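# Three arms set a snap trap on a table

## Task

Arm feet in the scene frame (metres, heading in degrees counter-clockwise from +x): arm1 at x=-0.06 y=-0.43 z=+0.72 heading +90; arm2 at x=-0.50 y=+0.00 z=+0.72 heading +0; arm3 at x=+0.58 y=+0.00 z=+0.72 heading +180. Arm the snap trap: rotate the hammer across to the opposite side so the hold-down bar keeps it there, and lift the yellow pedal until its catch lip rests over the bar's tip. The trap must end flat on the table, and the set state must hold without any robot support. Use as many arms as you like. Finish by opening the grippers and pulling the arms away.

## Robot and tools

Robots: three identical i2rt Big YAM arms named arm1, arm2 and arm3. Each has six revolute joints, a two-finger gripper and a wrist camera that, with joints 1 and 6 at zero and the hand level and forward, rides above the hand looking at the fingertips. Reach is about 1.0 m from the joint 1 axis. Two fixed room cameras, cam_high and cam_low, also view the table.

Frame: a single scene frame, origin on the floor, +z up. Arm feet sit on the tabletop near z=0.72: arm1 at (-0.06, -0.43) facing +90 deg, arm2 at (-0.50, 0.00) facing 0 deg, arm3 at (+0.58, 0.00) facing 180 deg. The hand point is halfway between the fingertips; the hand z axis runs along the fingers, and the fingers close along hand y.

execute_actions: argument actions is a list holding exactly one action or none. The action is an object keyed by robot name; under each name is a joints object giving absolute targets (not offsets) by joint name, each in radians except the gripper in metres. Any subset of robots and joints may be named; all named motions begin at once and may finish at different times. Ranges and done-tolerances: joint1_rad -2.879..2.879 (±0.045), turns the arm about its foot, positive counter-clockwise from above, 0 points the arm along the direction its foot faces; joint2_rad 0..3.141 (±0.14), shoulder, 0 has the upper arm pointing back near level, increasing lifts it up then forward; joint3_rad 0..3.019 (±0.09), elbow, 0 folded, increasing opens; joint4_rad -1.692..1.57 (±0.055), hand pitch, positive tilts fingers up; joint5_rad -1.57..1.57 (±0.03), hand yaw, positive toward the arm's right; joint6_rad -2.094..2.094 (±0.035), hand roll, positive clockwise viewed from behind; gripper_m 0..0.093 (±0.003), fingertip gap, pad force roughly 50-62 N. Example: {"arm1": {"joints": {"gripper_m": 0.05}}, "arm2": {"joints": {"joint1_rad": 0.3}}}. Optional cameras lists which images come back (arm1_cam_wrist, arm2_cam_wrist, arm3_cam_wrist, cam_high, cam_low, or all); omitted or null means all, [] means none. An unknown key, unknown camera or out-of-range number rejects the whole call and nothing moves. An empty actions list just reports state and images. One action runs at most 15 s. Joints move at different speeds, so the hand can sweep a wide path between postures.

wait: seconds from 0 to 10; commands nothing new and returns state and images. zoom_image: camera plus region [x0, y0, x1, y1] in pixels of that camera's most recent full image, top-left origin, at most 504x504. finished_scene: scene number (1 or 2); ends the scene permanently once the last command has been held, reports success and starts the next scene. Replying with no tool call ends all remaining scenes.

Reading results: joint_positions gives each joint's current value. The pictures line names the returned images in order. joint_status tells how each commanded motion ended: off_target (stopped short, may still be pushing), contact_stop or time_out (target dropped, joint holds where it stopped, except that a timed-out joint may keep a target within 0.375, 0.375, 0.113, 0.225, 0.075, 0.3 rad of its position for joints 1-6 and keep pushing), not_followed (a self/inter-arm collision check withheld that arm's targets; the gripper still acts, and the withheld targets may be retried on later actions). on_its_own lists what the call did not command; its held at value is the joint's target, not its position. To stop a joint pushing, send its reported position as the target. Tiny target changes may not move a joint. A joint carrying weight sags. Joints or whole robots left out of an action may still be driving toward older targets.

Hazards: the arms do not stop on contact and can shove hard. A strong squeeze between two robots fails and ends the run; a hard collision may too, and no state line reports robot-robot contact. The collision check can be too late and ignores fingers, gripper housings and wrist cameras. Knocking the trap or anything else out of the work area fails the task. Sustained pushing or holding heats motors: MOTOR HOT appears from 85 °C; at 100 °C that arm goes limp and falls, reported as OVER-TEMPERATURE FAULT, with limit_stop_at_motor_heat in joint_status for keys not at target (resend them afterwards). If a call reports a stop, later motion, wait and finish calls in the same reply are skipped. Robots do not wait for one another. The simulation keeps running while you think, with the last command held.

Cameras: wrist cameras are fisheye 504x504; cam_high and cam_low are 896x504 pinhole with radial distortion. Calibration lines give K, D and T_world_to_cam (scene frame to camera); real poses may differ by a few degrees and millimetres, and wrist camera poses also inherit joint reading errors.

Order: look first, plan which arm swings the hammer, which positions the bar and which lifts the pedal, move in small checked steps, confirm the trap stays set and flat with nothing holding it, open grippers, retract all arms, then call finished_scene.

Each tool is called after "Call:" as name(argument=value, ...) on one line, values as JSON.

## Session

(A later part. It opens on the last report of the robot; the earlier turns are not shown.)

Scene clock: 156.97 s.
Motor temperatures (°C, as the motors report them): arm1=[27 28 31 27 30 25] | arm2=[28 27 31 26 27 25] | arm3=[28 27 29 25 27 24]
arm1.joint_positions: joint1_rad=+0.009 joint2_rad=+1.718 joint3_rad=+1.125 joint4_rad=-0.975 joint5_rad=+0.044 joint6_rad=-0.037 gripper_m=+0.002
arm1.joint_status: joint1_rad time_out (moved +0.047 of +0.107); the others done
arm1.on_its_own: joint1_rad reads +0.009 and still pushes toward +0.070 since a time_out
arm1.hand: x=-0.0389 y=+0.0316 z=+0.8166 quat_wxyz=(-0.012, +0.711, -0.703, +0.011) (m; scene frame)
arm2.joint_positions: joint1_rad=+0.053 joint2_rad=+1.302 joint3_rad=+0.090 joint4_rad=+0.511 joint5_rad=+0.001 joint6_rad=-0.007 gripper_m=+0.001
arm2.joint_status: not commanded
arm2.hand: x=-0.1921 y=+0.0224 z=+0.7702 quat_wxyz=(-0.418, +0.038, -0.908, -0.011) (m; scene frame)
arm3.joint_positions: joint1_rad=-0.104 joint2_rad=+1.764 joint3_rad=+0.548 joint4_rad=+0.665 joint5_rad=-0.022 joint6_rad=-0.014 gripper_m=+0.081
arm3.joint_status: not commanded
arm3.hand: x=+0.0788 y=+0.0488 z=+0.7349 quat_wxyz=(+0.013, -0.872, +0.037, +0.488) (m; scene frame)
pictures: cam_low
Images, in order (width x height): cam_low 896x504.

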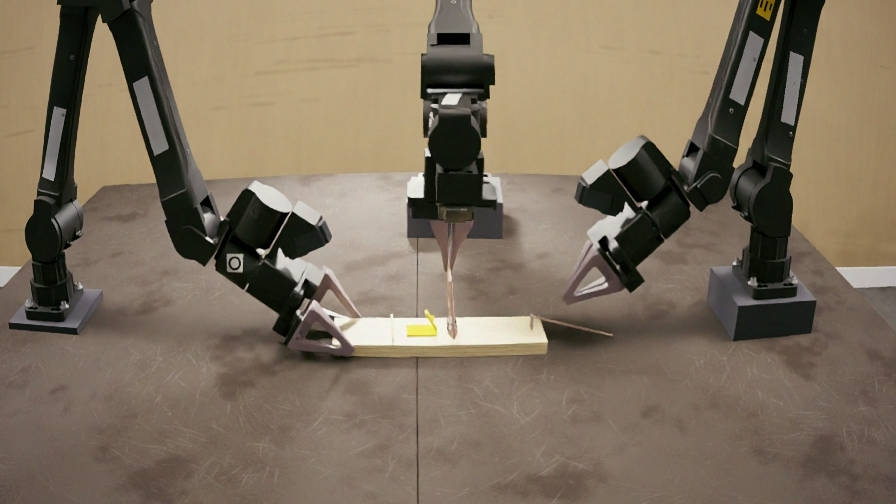

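Call:
execute_actions(actions=[{"arm1":{"joints":{"joint1_rad":0.15,"joint2_rad":1.765,"joint6_rad":0.05}},"arm2":{"joints":{"joint1_rad":0.6,"joint2_rad":1.0,"joint3_rad":0.3,"joint4_rad":-0.5}}}], cameras=["cam_low"])

Call:
execute_actions(actions=[{"arm1":{"joints":{"joint1_rad":0.185,"joint2_rad":1.84,"joint3_rad":1.1,"joint4_rad":-0.9,"joint6_rad":0.1}}}], cameras=["cam_low"])

Scene clock: 171.23 s.
Motor temperatures (°C, as the motors report them): arm1=[27 27 32 27 31 25] | arm2=[28 27 32 26 27 25] | arm3=[28 27 29 25 27 24]
arm1.joint_positions: joint1_rad=+0.090 joint2_rad=+1.739 joint3_rad=+1.130 joint4_rad=-0.984 joint5_rad=+0.048 joint6_rad=+0.037 gripper_m=+0.002
arm1.joint_status: joint1_rad time_out (moved +0.081 of +0.141); the others done
arm1.on_its_own: joint1_rad reads +0.090 and still pushes toward +0.150 since a time_out
arm1.hand: x=-0.0754 y=+0.0299 z=+0.8095 quat_wxyz=(-0.006, +0.713, -0.701, +0.020) (m; scene frame)
arm2.joint_positions: joint1_rad=+0.595 joint2_rad=+0.990 joint3_rad=+0.300 joint4_rad=-0.490 joint5_rad=+0.001 joint6_rad=-0.007 gripper_m=+0.001
arm2.joint_status: all done
arm2.hand: x=-0.2880 y=+0.1496 z=+0.7868 quat_wxyz=(-0.182, +0.301, -0.934, -0.056) (m; scene frame)
arm3.joint_positions: joint1_rad=-0.104 joint2_rad=+1.765 joint3_rad=+0.548 joint4_rad=+0.665 joint5_rad=-0.022 joint6_rad=-0.015 gripper_m=+0.081
arm3.joint_status: not commanded
arm3.hand: x=+0.0789 y=+0.0487 z=+0.7344 quat_wxyz=(+0.013, -0.872, +0.037, +0.488) (m; scene frame)
pictures: cam_low
Images, in order (width x height): cam_low 896x504.

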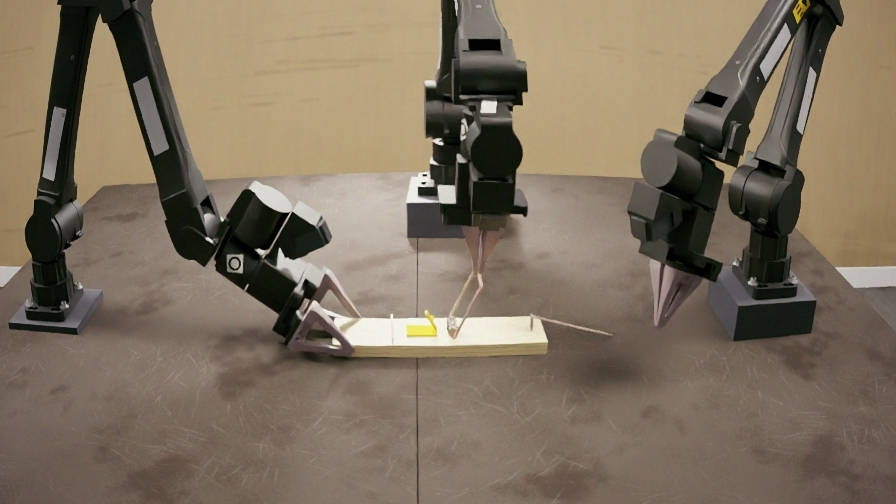

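not run: a stop came earlier in this reply.

Call:
execute_actions(actions=[{"arm1":{"joints":{"joint1_rad":0.18,"joint2_rad":1.85,"joint3_rad":1.1,"joint4_rad":-0.91,"joint6_rad":0.1}}}], cameras=[])

Call:
execute_actions(actions=[{"arm1":{"joints":{"joint1_rad":0.18,"joint2_rad":1.9,"joint3_rad":1.09,"joint4_rad":-0.82,"joint6_rad":0.115}}}], cameras=["cam_low","arm1_cam_wrist"])

Scene clock: 180.43 s.
Motor temperatures (°C, as the motors report them): arm1=[27 27 32 27 32 25] | arm2=[28 27 32 26 27 25] | arm3=[28 27 29 25 27 24]
arm1.joint_positions: joint1_rad=+0.142 joint2_rad=+1.794 joint3_rad=+1.126 joint4_rad=-0.945 joint5_rad=+0.032 joint6_rad=+0.090 gripper_m=+0.002
arm1.joint_status: all done
arm1.hand: x=-0.1026 y=+0.0297 z=+0.7839 quat_wxyz=(+0.005, +0.713, -0.701, +0.022) (m; scene frame)
arm2.joint_positions: joint1_rad=+0.595 joint2_rad=+0.990 joint3_rad=+0.300 joint4_rad=-0.490 joint5_rad=+0.001 joint6_rad=-0.007 gripper_m=+0.001
arm2.joint_status: not commanded
arm2.hand: x=-0.2880 y=+0.1496 z=+0.7868 quat_wxyz=(-0.182, +0.301, -0.934, -0.056) (m; scene frame)
arm3.joint_positions: joint1_rad=-0.104 joint2_rad=+1.765 joint3_rad=+0.547 joint4_rad=+0.666 joint5_rad=-0.020 joint6_rad=-0.015 gripper_m=+0.081
arm3.joint_status: not commanded
arm3.hand: x=+0.0793 y=+0.0491 z=+0.7341 quat_wxyz=(+0.014, -0.872, +0.038, +0.487) (m; scene frame)
pictures: none
No camera images: the call's "cameras" was empty. Leave "cameras" out to get every camera's image.

Scene clock: 181.17 s.
Motor temperatures (°C, as the motors report them): arm1=[27 27 32 27 32 25] | arm2=[28 27 32 26 27 25] | arm3=[28 27 29 25 27 24]
arm1.joint_positions: joint1_rad=+0.155 joint2_rad=+1.836 joint3_rad=+1.110 joint4_rad=-0.873 joint5_rad=+0.017 joint6_rad=+0.108 gripper_m=+0.002
arm1.joint_status: all done
arm1.hand: x=-0.1119 y=+0.0323 z=+0.7601 quat_wxyz=(+0.006, +0.711, -0.703, +0.013) (m; scene frame)
arm2.joint_positions: joint1_rad=+0.595 joint2_rad=+0.990 joint3_rad=+0.300 joint4_rad=-0.490 joint5_rad=+0.001 joint6_rad=-0.007 gripper_m=+0.001
arm2.joint_status: not commanded
arm2.hand: x=-0.2880 y=+0.1496 z=+0.7868 quat_wxyz=(-0.182, +0.301, -0.934, -0.056) (m; scene frame)
arm3.joint_positions: joint1_rad=-0.104 joint2_rad=+1.765 joint3_rad=+0.544 joint4_rad=+0.669 joint5_rad=-0.014 joint6_rad=-0.012 gripper_m=+0.081
arm3.joint_status: not commanded
arm3.hand: x=+0.0807 y=+0.0499 z=+0.7337 quat_wxyz=(+0.015, -0.872, +0.040, +0.487) (m; scene frame)
pictures: arm1_cam_wrist, cam_low
camera_calibration (this result's frames):
arm1_cam_wrist: T_world_to_cam=[[0.999789, 0.00489912, 0.0199444, 0.099219], [-0.00820595, -0.794947, 0.606623, -0.431424], [0.0188267, -0.606659, -0.79474, 0.751654], [0, 0, 0, 1]] pos_world=[-0.116889, 0.112552, 0.857102]
Images, in order (width x height): arm1_cam_wrist 504x504, cam_low 896x504.

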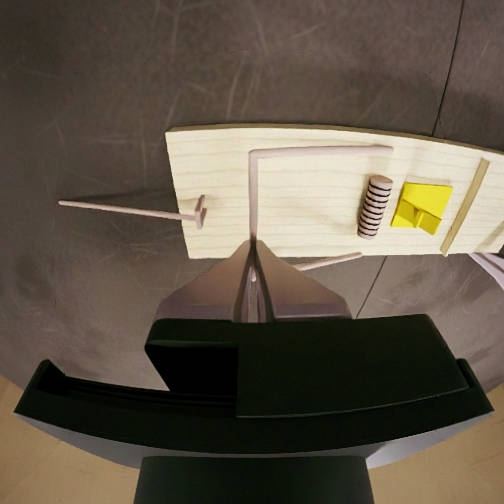

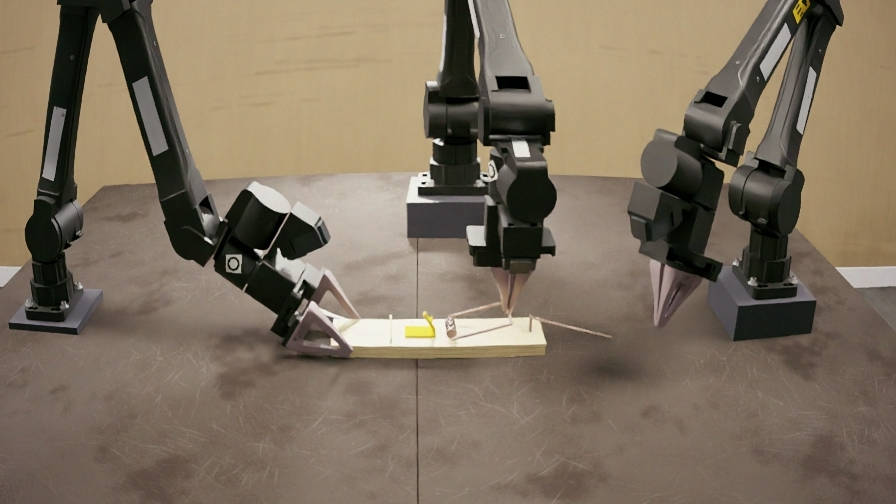

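Call:
execute_actions(actions=[{"arm1":{"joints":{"joint2_rad":1.85,"joint3_rad":1.0,"joint4_rad":-0.66}}}], cameras=[])

Call:
execute_actions(actions=[{"arm1":{"joints":{"joint2_rad":1.80,"joint3_rad":0.91,"joint4_rad":-0.51}}}], cameras=[])

Call:
execute_actions(actions=[{"arm1":{"joints":{"joint2_rad":1.765,"joint3_rad":0.825,"joint4_rad":-0.345}}}], cameras=[])

Call:
execute_actions(actions=[{"arm1":{"joints":{"joint2_rad":1.74,"joint3_rad":0.74,"joint4_rad":-0.18,"joint6_rad":0.13}}}], cameras=["cam_low","arm1_cam_wrist"])

Scene clock: 201.60 s.
Motor temperatures (°C, as the motors report them): arm1=[27 27 30 27 31 25] | arm2=[28 27 33 26 27 25] | arm3=[28 27 28 25 27 24]
arm1.joint_positions: joint1_rad=+0.156 joint2_rad=+1.796 joint3_rad=+1.020 joint4_rad=-0.712 joint5_rad=+0.013 joint6_rad=+0.108 gripper_m=+0.002
arm1.joint_status: all done
arm1.hand: x=-0.1133 y=+0.0324 z=+0.7535 quat_wxyz=(-0.027, +0.710, -0.703, -0.032) (m; scene frame)
arm2.joint_positions: joint1_rad=+0.595 joint2_rad=+0.990 joint3_rad=+0.300 joint4_rad=-0.490 joint5_rad=+0.001 joint6_rad=-0.007 gripper_m=+0.001
arm2.joint_status: not commanded
arm2.hand: x=-0.2880 y=+0.1496 z=+0.7868 quat_wxyz=(-0.182, +0.301, -0.934, -0.056) (m; scene frame)
arm3.joint_positions: joint1_rad=-0.104 joint2_rad=+1.765 joint3_rad=+0.544 joint4_rad=+0.669 joint5_rad=-0.014 joint6_rad=-0.012 gripper_m=+0.081
arm3.joint_status: not commanded
arm3.hand: x=+0.0807 y=+0.0499 z=+0.7337 quat_wxyz=(+0.015, -0.872, +0.040, +0.487) (m; scene frame)
pictures: none
No camera images: the call's "cameras" was empty. Leave "cameras" out to get every camera's image.

Scene clock: 202.43 s.
Motor temperatures (°C, as the motors report them): arm1=[27 27 30 27 30 25] | arm2=[28 27 33 26 27 25] | arm3=[28 27 28 25 27 24]
arm1.joint_positions: joint1_rad=+0.157 joint2_rad=+1.749 joint3_rad=+0.930 joint4_rad=-0.552 joint5_rad=+0.013 joint6_rad=+0.108 gripper_m=+0.002
arm1.joint_status: all done
arm1.hand: x=-0.1135 y=+0.0326 z=+0.7527 quat_wxyz=(-0.063, +0.707, -0.700, -0.078) (m; scene frame)
arm2.joint_positions: joint1_rad=+0.595 joint2_rad=+0.990 joint3_rad=+0.300 joint4_rad=-0.490 joint5_rad=+0.001 joint6_rad=-0.007 gripper_m=+0.001
arm2.joint_status: not commanded
arm2.hand: x=-0.2880 y=+0.1496 z=+0.7868 quat_wxyz=(-0.182, +0.301, -0.934, -0.056) (m; scene frame)
arm3.joint_positions: joint1_rad=-0.104 joint2_rad=+1.765 joint3_rad=+0.544 joint4_rad=+0.669 joint5_rad=-0.014 joint6_rad=-0.012 gripper_m=+0.081
arm3.joint_status: not commanded
arm3.hand: x=+0.0807 y=+0.0499 z=+0.7337 quat_wxyz=(+0.015, -0.872, +0.040, +0.487) (m; scene frame)
pictures: none
No camera images: the call's "cameras" was empty. Leave "cameras" out to get every camera's image.

Scene clock: 203.23 s.
Motor temperatures (°C, as the motors report them): arm1=[27 27 30 27 30 25] | arm2=[28 27 33 26 27 25] | arm3=[28 27 28 25 27 24]
arm1.joint_positions: joint1_rad=+0.157 joint2_rad=+1.714 joint3_rad=+0.844 joint4_rad=-0.385 joint5_rad=+0.013 joint6_rad=+0.108 gripper_m=+0.002
arm1.joint_status: all done
arm1.hand: x=-0.1137 y=+0.0327 z=+0.7513 quat_wxyz=(-0.099, +0.701, -0.695, -0.123) (m; scene frame)
arm2.joint_positions: joint1_rad=+0.595 joint2_rad=+0.990 joint3_rad=+0.300 joint4_rad=-0.490 joint5_rad=+0.001 joint6_rad=-0.007 gripper_m=+0.001
arm2.joint_status: not commanded
arm2.hand: x=-0.2880 y=+0.1496 z=+0.7868 quat_wxyz=(-0.182, +0.301, -0.934, -0.056) (m; scene frame)
arm3.joint_positions: joint1_rad=-0.104 joint2_rad=+1.765 joint3_rad=+0.544 joint4_rad=+0.669 joint5_rad=-0.014 joint6_rad=-0.012 gripper_m=+0.081
arm3.joint_status: not commanded
arm3.hand: x=+0.0807 y=+0.0499 z=+0.7337 quat_wxyz=(+0.015, -0.872, +0.040, +0.487) (m; scene frame)
pictures: none
No camera images: the call's "cameras" was empty. Leave "cameras" out to get every camera's image.

Scene clock: 204.10 s.
Motor temperatures (°C, as the motors report them): arm1=[27 27 30 27 30 25] | arm2=[28 27 33 26 27 25] | arm3=[28 27 28 25 27 24]
arm1.joint_positions: joint1_rad=+0.157 joint2_rad=+1.687 joint3_rad=+0.761 joint4_rad=-0.211 joint5_rad=+0.014 joint6_rad=+0.112 gripper_m=+0.002
arm1.joint_status: all done
arm1.hand: x=-0.1136 y=+0.0333 z=+0.7519 quat_wxyz=(-0.135, +0.691, -0.689, -0.169) (m; scene frame)
arm2.joint_positions: joint1_rad=+0.595 joint2_rad=+0.990 joint3_rad=+0.300 joint4_rad=-0.490 joint5_rad=+0.001 joint6_rad=-0.007 gripper_m=+0.001
arm2.joint_status: not commanded
arm2.hand: x=-0.2880 y=+0.1496 z=+0.7868 quat_wxyz=(-0.182, +0.301, -0.934, -0.056) (m; scene frame)
arm3.joint_positions: joint1_rad=-0.104 joint2_rad=+1.765 joint3_rad=+0.544 joint4_rad=+0.669 joint5_rad=-0.014 joint6_rad=-0.012 gripper_m=+0.081
arm3.joint_status: not commanded
arm3.hand: x=+0.0807 y=+0.0499 z=+0.7337 quat_wxyz=(+0.015, -0.872, +0.040, +0.487) (m; scene frame)
pictures: arm1_cam_wrist, cam_low
camera_calibration (this result's frames):
arm1_cam_wrist: T_world_to_cam=[[0.999236, 0.00219923, -0.0390271, 0.14544], [0.00962627, -0.981512, 0.191158, -0.105046], [-0.0378852, -0.191387, -0.980783, 0.865296], [0, 0, 0, 1]] pos_world=[-0.111536, 0.0621827, 0.874424]
Images, in order (width x height): arm1_cam_wrist 504x504, cam_low 896x504.

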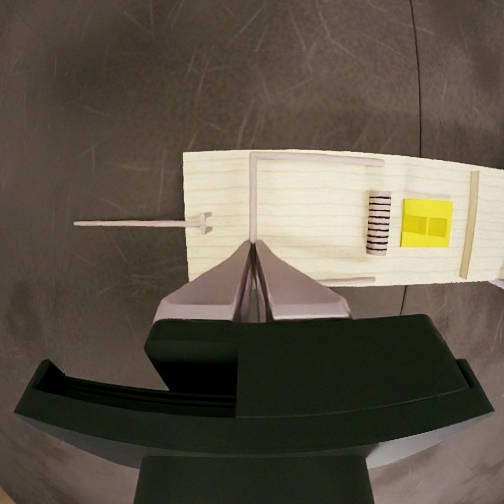

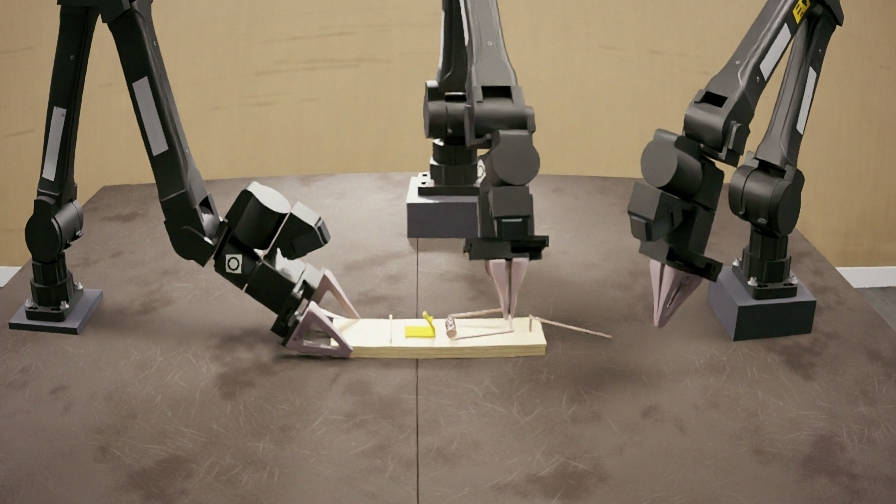

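Call:
execute_actions(actions=[{"arm1":{"joints":{"joint2_rad":1.725,"joint3_rad":0.665,"joint4_rad":0.0,"joint6_rad":0.14}},"arm2":{"joints":{"joint1_rad":0.85,"joint5_rad":1.05,"joint6_rad":1.72}}}], cameras=[])

Call:
execute_actions(actions=[{"arm1":{"joints":{"joint2_rad":1.73,"joint3_rad":0.6,"joint4_rad":0.18,"joint6_rad":0.15}},"arm2":{"joints":{"joint2_rad":1.4,"joint3_rad":0.564,"joint4_rad":-0.7}}}], cameras=[])

Call:
execute_actions(actions=[{"arm1":{"joints":{"joint2_rad":1.765,"joint3_rad":0.535,"joint4_rad":0.39,"joint6_rad":0.165}},"arm2":{"joints":{"joint1_rad":0.8,"joint2_rad":1.7,"joint4_rad":-0.52}}}], cameras=[])

Call:
execute_actions(actions=[{"arm1":{"joints":{"joint2_rad":1.81,"joint3_rad":0.48,"joint4_rad":0.6,"joint6_rad":0.185}},"arm2":{"joints":{"joint1_rad":0.76,"joint2_rad":1.8,"joint3_rad":0.575,"joint4_rad":-0.458}}}], cameras=["cam_low","arm1_cam_wrist","cam_high"])

Scene clock: 230.60 s.
Motor temperatures (°C, as the motors report them): arm1=[27 27 29 27 30 25] | arm2=[28 27 33 26 27 25] | arm3=[28 27 28 25 27 24]
arm1.joint_positions: joint1_rad=+0.157 joint2_rad=+1.672 joint3_rad=+0.683 joint4_rad=-0.025 joint5_rad=+0.015 joint6_rad=+0.119 gripper_m=+0.002
arm1.joint_status: all done
arm1.hand: x=-0.1136 y=+0.0345 z=+0.7540 quat_wxyz=(-0.172, +0.678, -0.682, -0.216) (m; scene frame)
arm2.joint_positions: joint1_rad=+0.846 joint2_rad=+0.990 joint3_rad=+0.300 joint4_rad=-0.490 joint5_rad=+1.046 joint6_rad=+1.705 gripper_m=+0.001
arm2.joint_status: all done
arm2.hand: x=-0.2391 y=+0.0769 z=+0.8663 quat_wxyz=(-0.517, -0.432, -0.739, -0.020) (m; scene frame)
arm3.joint_positions: joint1_rad=-0.104 joint2_rad=+1.764 joint3_rad=+0.543 joint4_rad=+0.669 joint5_rad=-0.012 joint6_rad=-0.010 gripper_m=+0.081
arm3.joint_status: not commanded
arm3.hand: x=+0.0809 y=+0.0502 z=+0.7337 quat_wxyz=(+0.016, -0.872, +0.041, +0.487) (m; scene frame)
pictures: none
No camera images: the call's "cameras" was empty. Leave "cameras" out to get every camera's image.

Scene clock: 231.77 s.
Motor temperatures (°C, as the motors report them): arm1=[27 27 29 27 30 25] | arm2=[28 27 33 26 27 25] | arm3=[28 27 28 25 27 24]
arm1.joint_positions: joint1_rad=+0.157 joint2_rad=+1.672 joint3_rad=+0.614 joint4_rad=+0.158 joint5_rad=+0.016 joint6_rad=+0.127 gripper_m=+0.002
arm1.joint_status: all done
arm1.hand: x=-0.1134 y=+0.0351 z=+0.7565 quat_wxyz=(-0.205, +0.662, -0.673, -0.259) (m; scene frame)
arm2.joint_positions: joint1_rad=+0.846 joint2_rad=+1.391 joint3_rad=+0.550 joint4_rad=-0.691 joint5_rad=+1.048 joint6_rad=+1.706 gripper_m=+0.001
arm2.joint_status: all done
arm2.hand: x=-0.2033 y=+0.1189 z=+0.8432 quat_wxyz=(-0.483, -0.359, -0.788, +0.128) (m; scene frame)
arm3.joint_positions: joint1_rad=-0.104 joint2_rad=+1.764 joint3_rad=+0.543 joint4_rad=+0.669 joint5_rad=-0.012 joint6_rad=-0.010 gripper_m=+0.081
arm3.joint_status: not commanded
arm3.hand: x=+0.0809 y=+0.0502 z=+0.7337 quat_wxyz=(+0.016, -0.872, +0.041, +0.487) (m; scene frame)
pictures: none
No camera images: the call's "cameras" was empty. Leave "cameras" out to get every camera's image.

Scene clock: 232.80 s.
Motor temperatures (°C, as the motors report them): arm1=[27 27 29 27 30 25] | arm2=[28 27 33 26 27 25] | arm3=[28 27 28 25 27 24]
arm1.joint_positions: joint1_rad=+0.157 joint2_rad=+1.701 joint3_rad=+0.545 joint4_rad=+0.385 joint5_rad=+0.018 joint6_rad=+0.141 gripper_m=+0.002
arm1.joint_status: all done
arm1.hand: x=-0.1131 y=+0.0358 z=+0.7578 quat_wxyz=(-0.240, +0.640, -0.662, -0.308) (m; scene frame)
arm2.joint_positions: joint1_rad=+0.805 joint2_rad=+1.692 joint3_rad=+0.550 joint4_rad=-0.530 joint5_rad=+1.048 joint6_rad=+1.706 gripper_m=+0.001
arm2.joint_status: all done
arm2.hand: x=-0.2020 y=+0.1033 z=+0.7643 quat_wxyz=(-0.462, -0.343, -0.794, +0.195) (m; scene frame)
arm3.joint_positions: joint1_rad=-0.104 joint2_rad=+1.764 joint3_rad=+0.543 joint4_rad=+0.669 joint5_rad=-0.010 joint6_rad=-0.008 gripper_m=+0.081
arm3.joint_status: not commanded
arm3.hand: x=+0.0811 y=+0.0506 z=+0.7338 quat_wxyz=(+0.016, -0.872, +0.043, +0.487) (m; scene frame)
pictures: none
No camera images: the call's "cameras" was empty. Leave "cameras" out to get every camera's image.

Scene clock: 233.70 s.
Motor temperatures (°C, as the motors report them): arm1=[27 27 29 27 30 25] | arm2=[28 27 33 26 27 25] | arm3=[28 27 28 25 27 24]
arm1.joint_positions: joint1_rad=+0.157 joint2_rad=+1.746 joint3_rad=+0.488 joint4_rad=+0.606 joint5_rad=+0.020 joint6_rad=+0.158 gripper_m=+0.002
arm1.joint_status: all done
arm1.hand: x=-0.1127 y=+0.0349 z=+0.7603 quat_wxyz=(-0.271, +0.617, -0.650, -0.352) (m; scene frame)
arm2.joint_positions: joint1_rad=+0.765 joint2_rad=+1.789 joint3_rad=+0.562 joint4_rad=-0.467 joint5_rad=+1.048 joint6_rad=+1.706 gripper_m=+0.001
arm2.joint_status: all done
arm2.hand: x=-0.1973 y=+0.0919 z=+0.7398 quat_wxyz=(-0.455, -0.353, -0.789, +0.214) (m; scene frame)
arm3.joint_positions: joint1_rad=-0.104 joint2_rad=+1.764 joint3_rad=+0.543 joint4_rad=+0.669 joint5_rad=-0.010 joint6_rad=-0.008 gripper_m=+0.081
arm3.joint_status: not commanded
arm3.hand: x=+0.0811 y=+0.0506 z=+0.7338 quat_wxyz=(+0.017, -0.872, +0.043, +0.487) (m; scene frame)
pictures: arm1_cam_wrist, cam_high, cam_low
camera_calibration (this result's frames):
arm1_cam_wrist: T_world_to_cam=[[0.992413, -0.00387909, -0.122891, 0.208016], [-0.0385981, -0.958803, -0.281436, 0.248015], [-0.116736, 0.284044, -0.951678, 0.826256], [0, 0, 0, 1]] pos_world=[-0.10041, 0.00391087, 0.881694]
Images, in order (width x height): arm1_cam_wrist 504x504, cam_high 896x504, cam_low 896x504.

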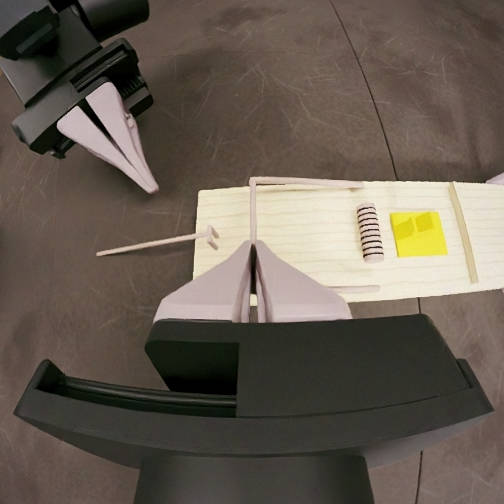

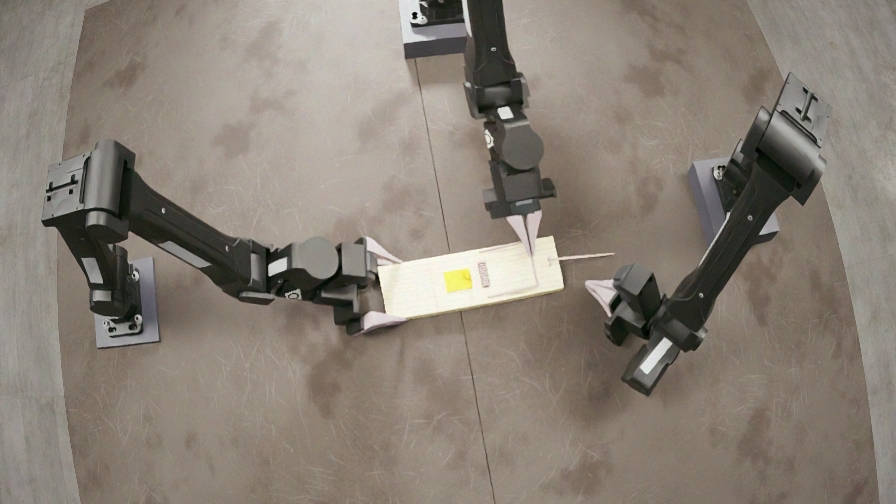

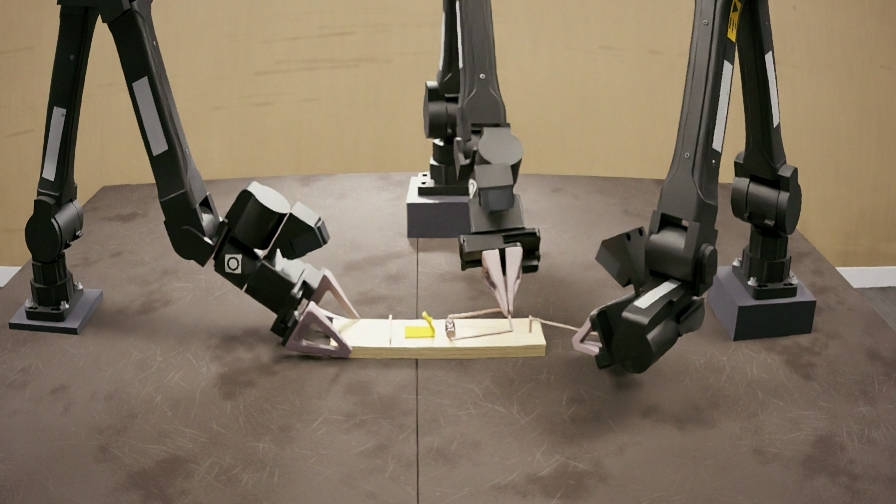

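Call:
execute_actions(actions=[{"arm1":{"joints":{"joint2_rad":1.835}},"arm2":{"joints":{"joint1_rad":0.72,"joint2_rad":1.83}},"arm3":{"joints":{"joint2_rad":1.764,"joint3_rad":0.543,"gripper_m":0.093}}}], cameras=[])

Call:
execute_actions(actions=[{"arm2":{"joints":{"joint1_rad":0.59}},"arm3":{"joints":{"joint2_rad":1.55}}}], cameras=["cam_low","arm1_cam_wrist","arm2_cam_wrist"])

Scene clock: 245.77 s.
Motor temperatures (°C, as the motors report them): arm1=[27 26 29 27 30 25] | arm2=[28 27 32 26 27 25] | arm3=[28 27 28 25 27 24]
arm1.joint_positions: joint1_rad=+0.158 joint2_rad=+1.763 joint3_rad=+0.488 joint4_rad=+0.628 joint5_rad=+0.016 joint6_rad=+0.167 gripper_m=+0.002
arm1.joint_status: all done
arm1.hand: x=-0.1136 y=+0.0355 z=+0.7570 quat_wxyz=(-0.269, +0.614, -0.651, -0.356) (m; scene frame)
arm2.joint_positions: joint1_rad=+0.724 joint2_rad=+1.811 joint3_rad=+0.562 joint4_rad=-0.467 joint5_rad=+1.048 joint6_rad=+1.706 gripper_m=+0.001
arm2.joint_status: all done
arm2.hand: x=-0.1964 y=+0.0771 z=+0.7343 quat_wxyz=(-0.447, -0.364, -0.783, +0.232) (m; scene frame)
arm3.joint_positions: joint1_rad=-0.104 joint2_rad=+1.758 joint3_rad=+0.542 joint4_rad=+0.665 joint5_rad=-0.018 joint6_rad=-0.009 gripper_m=+0.093
arm3.joint_status: all done
arm3.hand: x=+0.0812 y=+0.0492 z=+0.7353 quat_wxyz=(+0.013, -0.872, +0.041, +0.487) (m; scene frame)
pictures: none
No camera images: the call's "cameras" was empty. Leave "cameras" out to get every camera's image.

Scene clock: 246.83 s.
Motor temperatures (°C, as the motors report them): arm1=[27 26 29 27 30 25] | arm2=[28 27 32 26 27 25] | arm3=[28 28 28 25 27 24]
arm1.joint_positions: joint1_rad=+0.158 joint2_rad=+1.763 joint3_rad=+0.488 joint4_rad=+0.629 joint5_rad=+0.015 joint6_rad=+0.167 gripper_m=+0.002
arm1.joint_status: not commanded
arm1.hand: x=-0.1138 y=+0.0356 z=+0.7572 quat_wxyz=(-0.269, +0.614, -0.651, -0.357) (m; scene frame)
arm2.joint_positions: joint1_rad=+0.587 joint2_rad=+1.811 joint3_rad=+0.562 joint4_rad=-0.466 joint5_rad=+1.048 joint6_rad=+1.706 gripper_m=+0.001
arm2.joint_status: all done
arm2.hand: x=-0.1886 y=+0.0350 z=+0.7345 quat_wxyz=(-0.431, -0.417, -0.756, +0.262) (m; scene frame)
arm3.joint_positions: joint1_rad=-0.104 joint2_rad=+1.547 joint3_rad=+0.542 joint4_rad=+0.643 joint5_rad=-0.018 joint6_rad=-0.009 gripper_m=+0.093
arm3.joint_status: all done
arm3.hand: x=+0.0670 y=+0.0522 z=+0.8337 quat_wxyz=(+0.018, -0.822, +0.038, +0.568) (m; scene frame)
pictures: arm1_cam_wrist, arm2_cam_wrist, cam_low
camera_calibration (this result's frames):
arm1_cam_wrist: T_world_to_cam=[[0.990964, -0.00476087, -0.134044, 0.217095], [-0.0431966, -0.957453, -0.285339, 0.250117], [-0.126982, 0.288551, -0.949007, 0.819652], [0, 0, 0, 1]] pos_world=[-0.100248, 0.00399761, 0.878324]
arm2_cam_wrist: T_world_to_cam=[[-0.859248, -0.511149, 0.0204782, -0.160067], [-0.470236, 0.773445, -0.425041, 0.205382], [0.201421, -0.374846, -0.904942, 0.842288], [0, 0, 0, 1]] pos_world=[-0.210613, 0.0750577, 0.852796]
Images, in order (width x height): arm1_cam_wrist 504x504, arm2_cam_wrist 504x504, cam_low 896x504.

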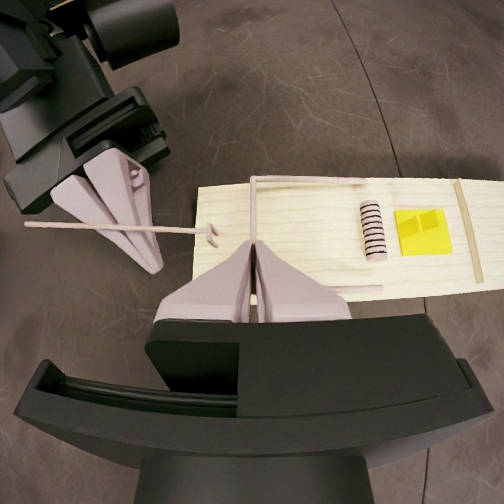

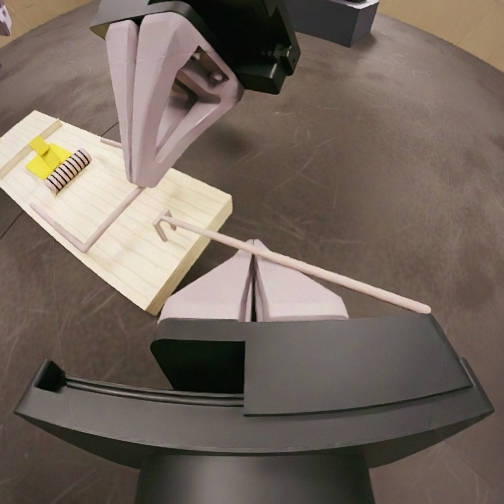

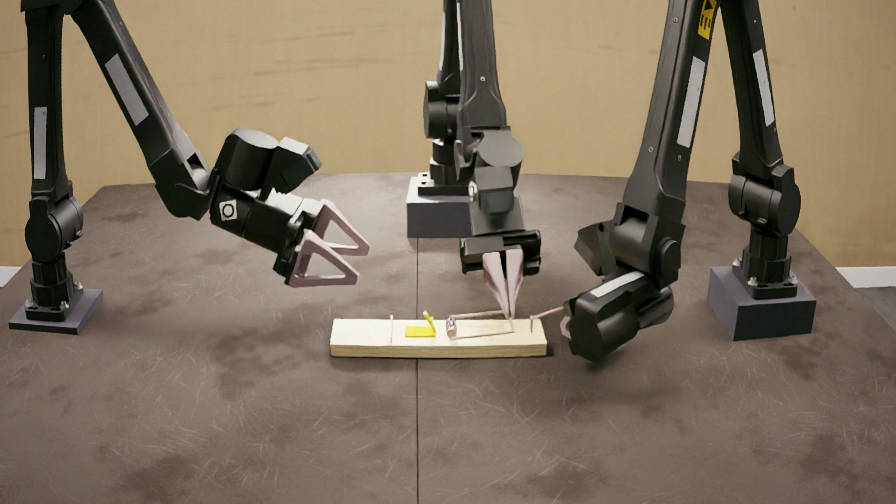

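Call:
execute_actions(actions=[{"arm2":{"joints":{"joint1_rad":0.61,"joint2_rad":1.58,"joint3_rad":0.6,"joint4_rad":-0.706}},"arm3":{"joints":{"gripper_m":0,"joint3_rad":0.6,"joint4_rad":0.397,"joint1_rad":-0.1}}}], cameras=["cam_low","arm1_cam_wrist"])

Call:
execute_actions(actions=[{"arm2":{"joints":{"joint1_rad":0.56,"joint2_rad":1.61,"joint3_rad":0.68,"joint4_rad":-0.75}},"arm3":{"joints":{"joint3_rad":0.705,"joint2_rad":1.675}}}], cameras=["cam_low","arm1_cam_wrist","cam_high"])

Scene clock: 261.80 s.
Motor temperatures (°C, as the motors report them): arm1=[27 26 29 27 30 25] | arm2=[28 27 32 26 28 25] | arm3=[28 28 29 25 27 24]
arm1.joint_positions: joint1_rad=+0.158 joint2_rad=+1.763 joint3_rad=+0.488 joint4_rad=+0.629 joint5_rad=+0.015 joint6_rad=+0.167 gripper_m=+0.002
arm1.joint_status: not commanded
arm1.hand: x=-0.1138 y=+0.0356 z=+0.7572 quat_wxyz=(-0.269, +0.614, -0.651, -0.357) (m; scene frame)
arm2.joint_positions: joint1_rad=+0.602 joint2_rad=+1.572 joint3_rad=+0.582 joint4_rad=-0.697 joint5_rad=+1.048 joint6_rad=+1.706 gripper_m=+0.001
arm2.joint_status: all done
arm2.hand: x=-0.1842 y=+0.0434 z=+0.8039 quat_wxyz=(-0.438, -0.418, -0.756, +0.247) (m; scene frame)
arm3.joint_positions: joint1_rad=-0.104 joint2_rad=+1.547 joint3_rad=+0.555 joint4_rad=+0.405 joint5_rad=-0.018 joint6_rad=-0.009 gripper_m=+0.001
arm3.joint_status: all done
arm3.hand: x=+0.0879 y=+0.0493 z=+0.7872 quat_wxyz=(+0.012, -0.881, +0.041, +0.472) (m; scene frame)
pictures: arm1_cam_wrist, cam_low
camera_calibration (this result's frames):
arm1_cam_wrist: T_world_to_cam=[[0.990964, -0.00476087, -0.134044, 0.217095], [-0.0431966, -0.957453, -0.285339, 0.250117], [-0.126982, 0.288551, -0.949007, 0.819652], [0, 0, 0, 1]] pos_world=[-0.100248, 0.00399761, 0.878324]
Images, in order (width x height): arm1_cam_wrist 504x504, cam_low 896x504.

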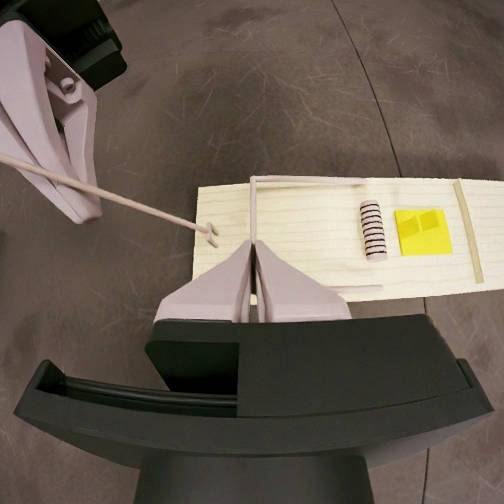

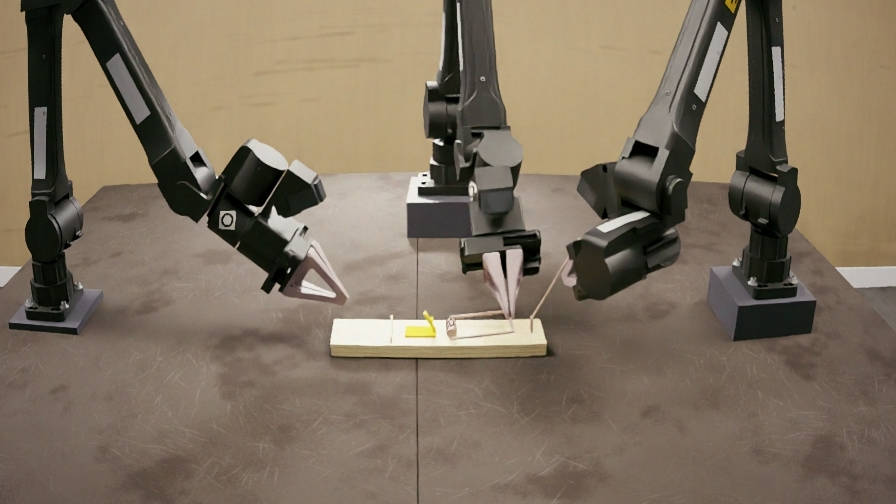

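Scene clock: 262.70 s.
Motor temperatures (°C, as the motors report them): arm1=[27 26 29 27 30 25] | arm2=[28 27 32 26 28 25] | arm3=[28 28 29 25 27 24]
arm1.joint_positions: joint1_rad=+0.158 joint2_rad=+1.763 joint3_rad=+0.488 joint4_rad=+0.629 joint5_rad=+0.015 joint6_rad=+0.167 gripper_m=+0.002
arm1.joint_status: not commanded
arm1.hand: x=-0.1138 y=+0.0356 z=+0.7572 quat_wxyz=(-0.269, +0.614, -0.651, -0.357) (m; scene frame)
arm2.joint_positions: joint1_rad=+0.565 joint2_rad=+1.593 joint3_rad=+0.664 joint4_rad=-0.741 joint5_rad=+1.048 joint6_rad=+1.706 gripper_m=+0.001
arm2.joint_status: all done
arm2.hand: x=-0.1579 y=+0.0482 z=+0.8153 quat_wxyz=(-0.437, -0.436, -0.746, +0.249) (m; scene frame)
arm3.joint_positions: joint1_rad=-0.104 joint2_rad=+1.681 joint3_rad=+0.671 joint4_rad=+0.403 joint5_rad=-0.018 joint6_rad=-0.009 gripper_m=+0.001
arm3.joint_status: all done
arm3.hand: x=+0.0464 y=+0.0533 z=+0.7679 quat_wxyz=(+0.012, -0.885, +0.041, +0.463) (m; scene frame)
pictures: arm1_cam_wrist, cam_high, cam_low
camera_calibration (this result's frames):
arm1_cam_wrist: T_world_to_cam=[[0.990964, -0.00476087, -0.134044, 0.217095], [-0.0431966, -0.957453, -0.285339, 0.250117], [-0.126982, 0.288551, -0.949007, 0.819652], [0, 0, 0, 1]] pos_world=[-0.100248, 0.00399761, 0.878324]
Images, in order (width x height): arm1_cam_wrist 504x504, cam_high 896x504, cam_low 896x504.

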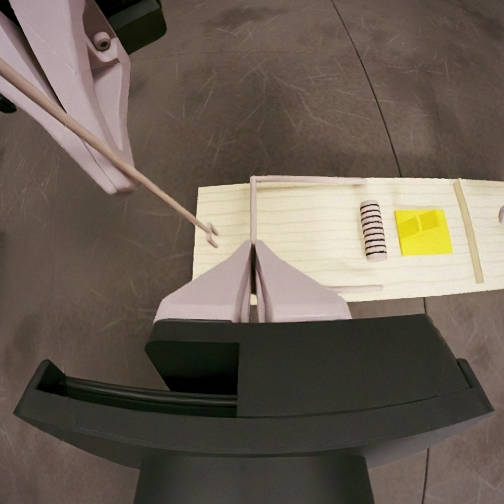

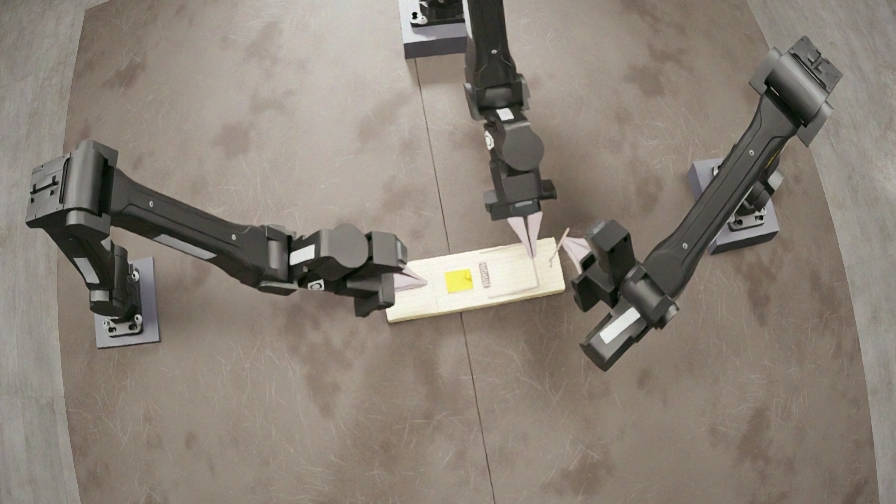

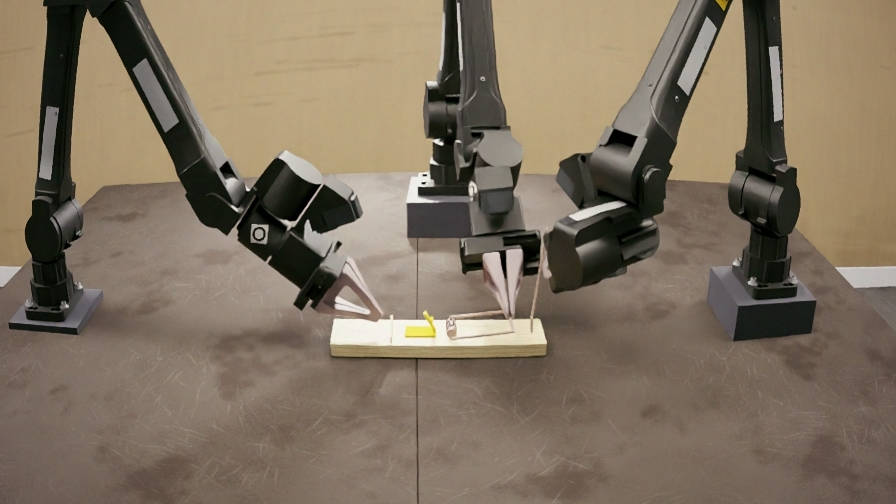

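Marginal at the tip; go slightly deeper.

Call:
execute_actions(actions=[{"arm2":{"joints":{"joint1_rad":0.49,"joint2_rad":1.67,"joint3_rad":0.765,"joint4_rad":-0.786}},"arm1":{"joints":{"joint2_rad":1.87}}}], cameras=["cam_low","arm1_cam_wrist"])

Scene clock: 268.43 s.
Motor temperatures (°C, as the motors report them): arm1=[27 26 29 27 30 25] | arm2=[28 27 32 26 28 25] | arm3=[28 28 30 25 27 24]
arm1.joint_positions: joint1_rad=+0.158 joint2_rad=+1.791 joint3_rad=+0.492 joint4_rad=+0.641 joint5_rad=+0.014 joint6_rad=+0.169 gripper_m=+0.002
arm1.joint_status: all done
arm1.hand: x=-0.1142 y=+0.0349 z=+0.7482 quat_wxyz=(-0.265, +0.615, -0.653, -0.353) (m; scene frame)
arm2.joint_positions: joint1_rad=+0.490 joint2_rad=+1.655 joint3_rad=+0.745 joint4_rad=-0.777 joint5_rad=+1.048 joint6_rad=+1.706 gripper_m=+0.001
arm2.joint_status: all done
arm2.hand: x=-0.1324 y=+0.0353 z=+0.8143 quat_wxyz=(-0.424, -0.460, -0.732, +0.272) (m; scene frame)
arm3.joint_positions: joint1_rad=-0.104 joint2_rad=+1.681 joint3_rad=+0.671 joint4_rad=+0.403 joint5_rad=-0.018 joint6_rad=-0.009 gripper_m=+0.001
arm3.joint_status: not commanded
arm3.hand: x=+0.0464 y=+0.0533 z=+0.7679 quat_wxyz=(+0.012, -0.885, +0.041, +0.463) (m; scene frame)
pictures: arm1_cam_wrist, cam_low
camera_calibration (this result's frames):
arm1_cam_wrist: T_world_to_cam=[[0.990939, -0.00621353, -0.134165, 0.216348], [-0.0430597, -0.960898, -0.273536, 0.23815], [-0.12722, 0.276834, -0.952459, 0.814277], [0, 0, 0, 1]] pos_world=[-0.100541, 0.00476198, 0.869734]
Images, in order (width x height): arm1_cam_wrist 504x504, cam_low 896x504.

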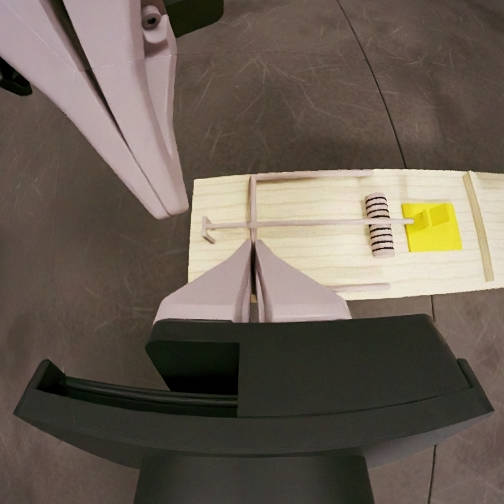

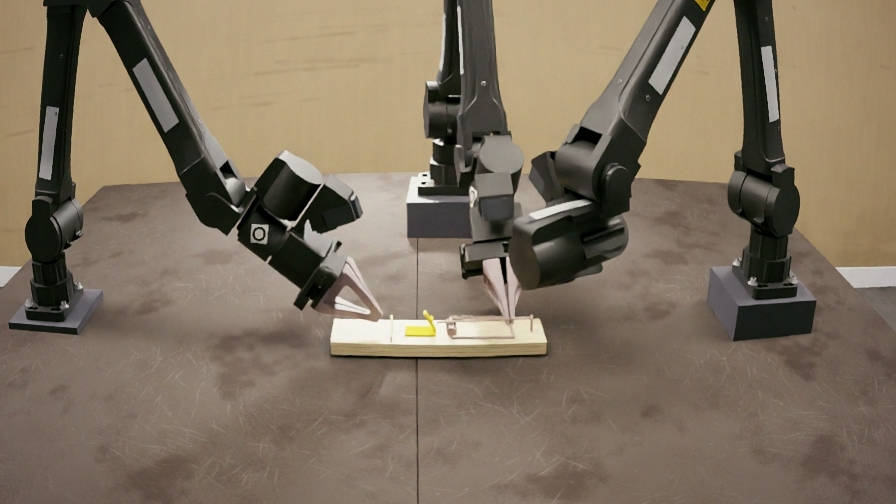

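Call:
execute_actions(actions=[{"arm2":{"joints":{"joint1_rad":0.95,"joint2_rad":1.3,"joint3_rad":0.6}},"arm3":{"joints":{"joint1_rad":-0.09,"joint2_rad":1.74,"joint3_rad":0.825,"joint4_rad":0.36}}}], cameras=["cam_low","arm3_cam_wrist"])

Call:
zoom_image(camera="cam_low", region=[370,270,550,370])

Scene clock: 283.90 s.
Motor temperatures (°C, as the motors report them): arm1=[27 26 29 27 30 25] | arm2=[28 27 32 26 28 25] | arm3=[28 28 30 25 27 24]
arm1.joint_positions: joint1_rad=+0.172 joint2_rad=+1.791 joint3_rad=+0.495 joint4_rad=+0.641 joint5_rad=+0.005 joint6_rad=+0.170 gripper_m=+0.002
arm1.joint_status: not commanded
arm1.hand: x=-0.1225 y=+0.0352 z=+0.7491 quat_wxyz=(-0.259, +0.621, -0.647, -0.359) (m; scene frame)
arm2.joint_positions: joint1_rad=+0.947 joint2_rad=+1.294 joint3_rad=+0.596 joint4_rad=-0.781 joint5_rad=+1.048 joint6_rad=+1.706 gripper_m=+0.001
arm2.joint_status: all done
arm2.hand: x=-0.2113 y=+0.1560 z=+0.8808 quat_wxyz=(-0.494, -0.331, -0.800, +0.081) (m; scene frame)
arm3.joint_positions: joint1_rad=-0.104 joint2_rad=+1.738 joint3_rad=+0.785 joint4_rad=+0.362 joint5_rad=-0.014 joint6_rad=-0.009 gripper_m=+0.001
arm3.joint_status: all done
arm3.hand: x=+0.0054 y=+0.0583 z=+0.7766 quat_wxyz=(+0.014, -0.881, +0.042, +0.470) (m; scene frame)
pictures: arm3_cam_wrist, cam_low
camera_calibration (this result's frames):
arm3_cam_wrist: T_world_to_cam=[[0.0949149, 0.995462, -0.00676912, -0.0542852], [0.933915, -0.0913967, -0.345614, 0.277672], [-0.344665, 0.0264821, -0.938352, 0.852411], [0, 0, 0, 1]] pos_world=[0.0396264, 0.0568435, 0.895461]
Images, in order (width x height): arm3_cam_wrist 504x504, cam_low 896x504.

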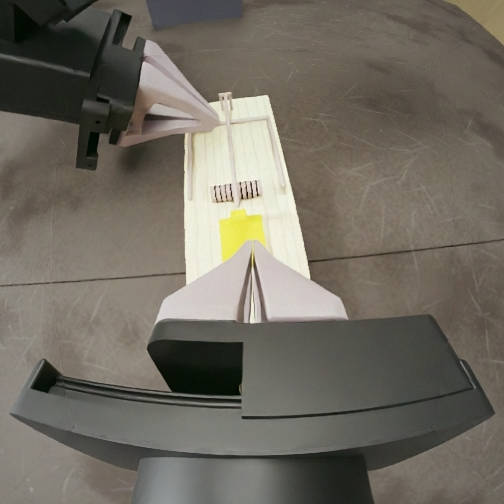

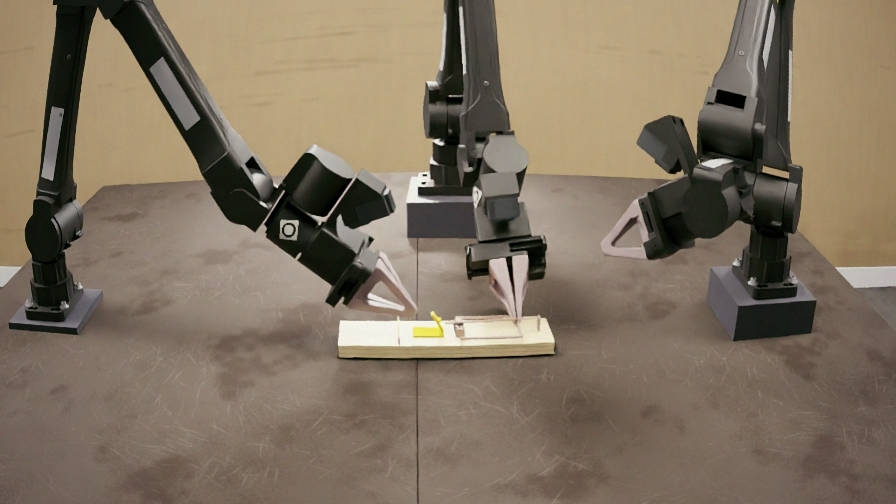

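Region (370, 270, 550, 370) of cam_low's 896x504 image, scaled by 2.800, with more detail than that image has.

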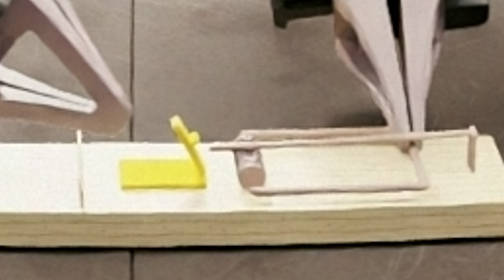

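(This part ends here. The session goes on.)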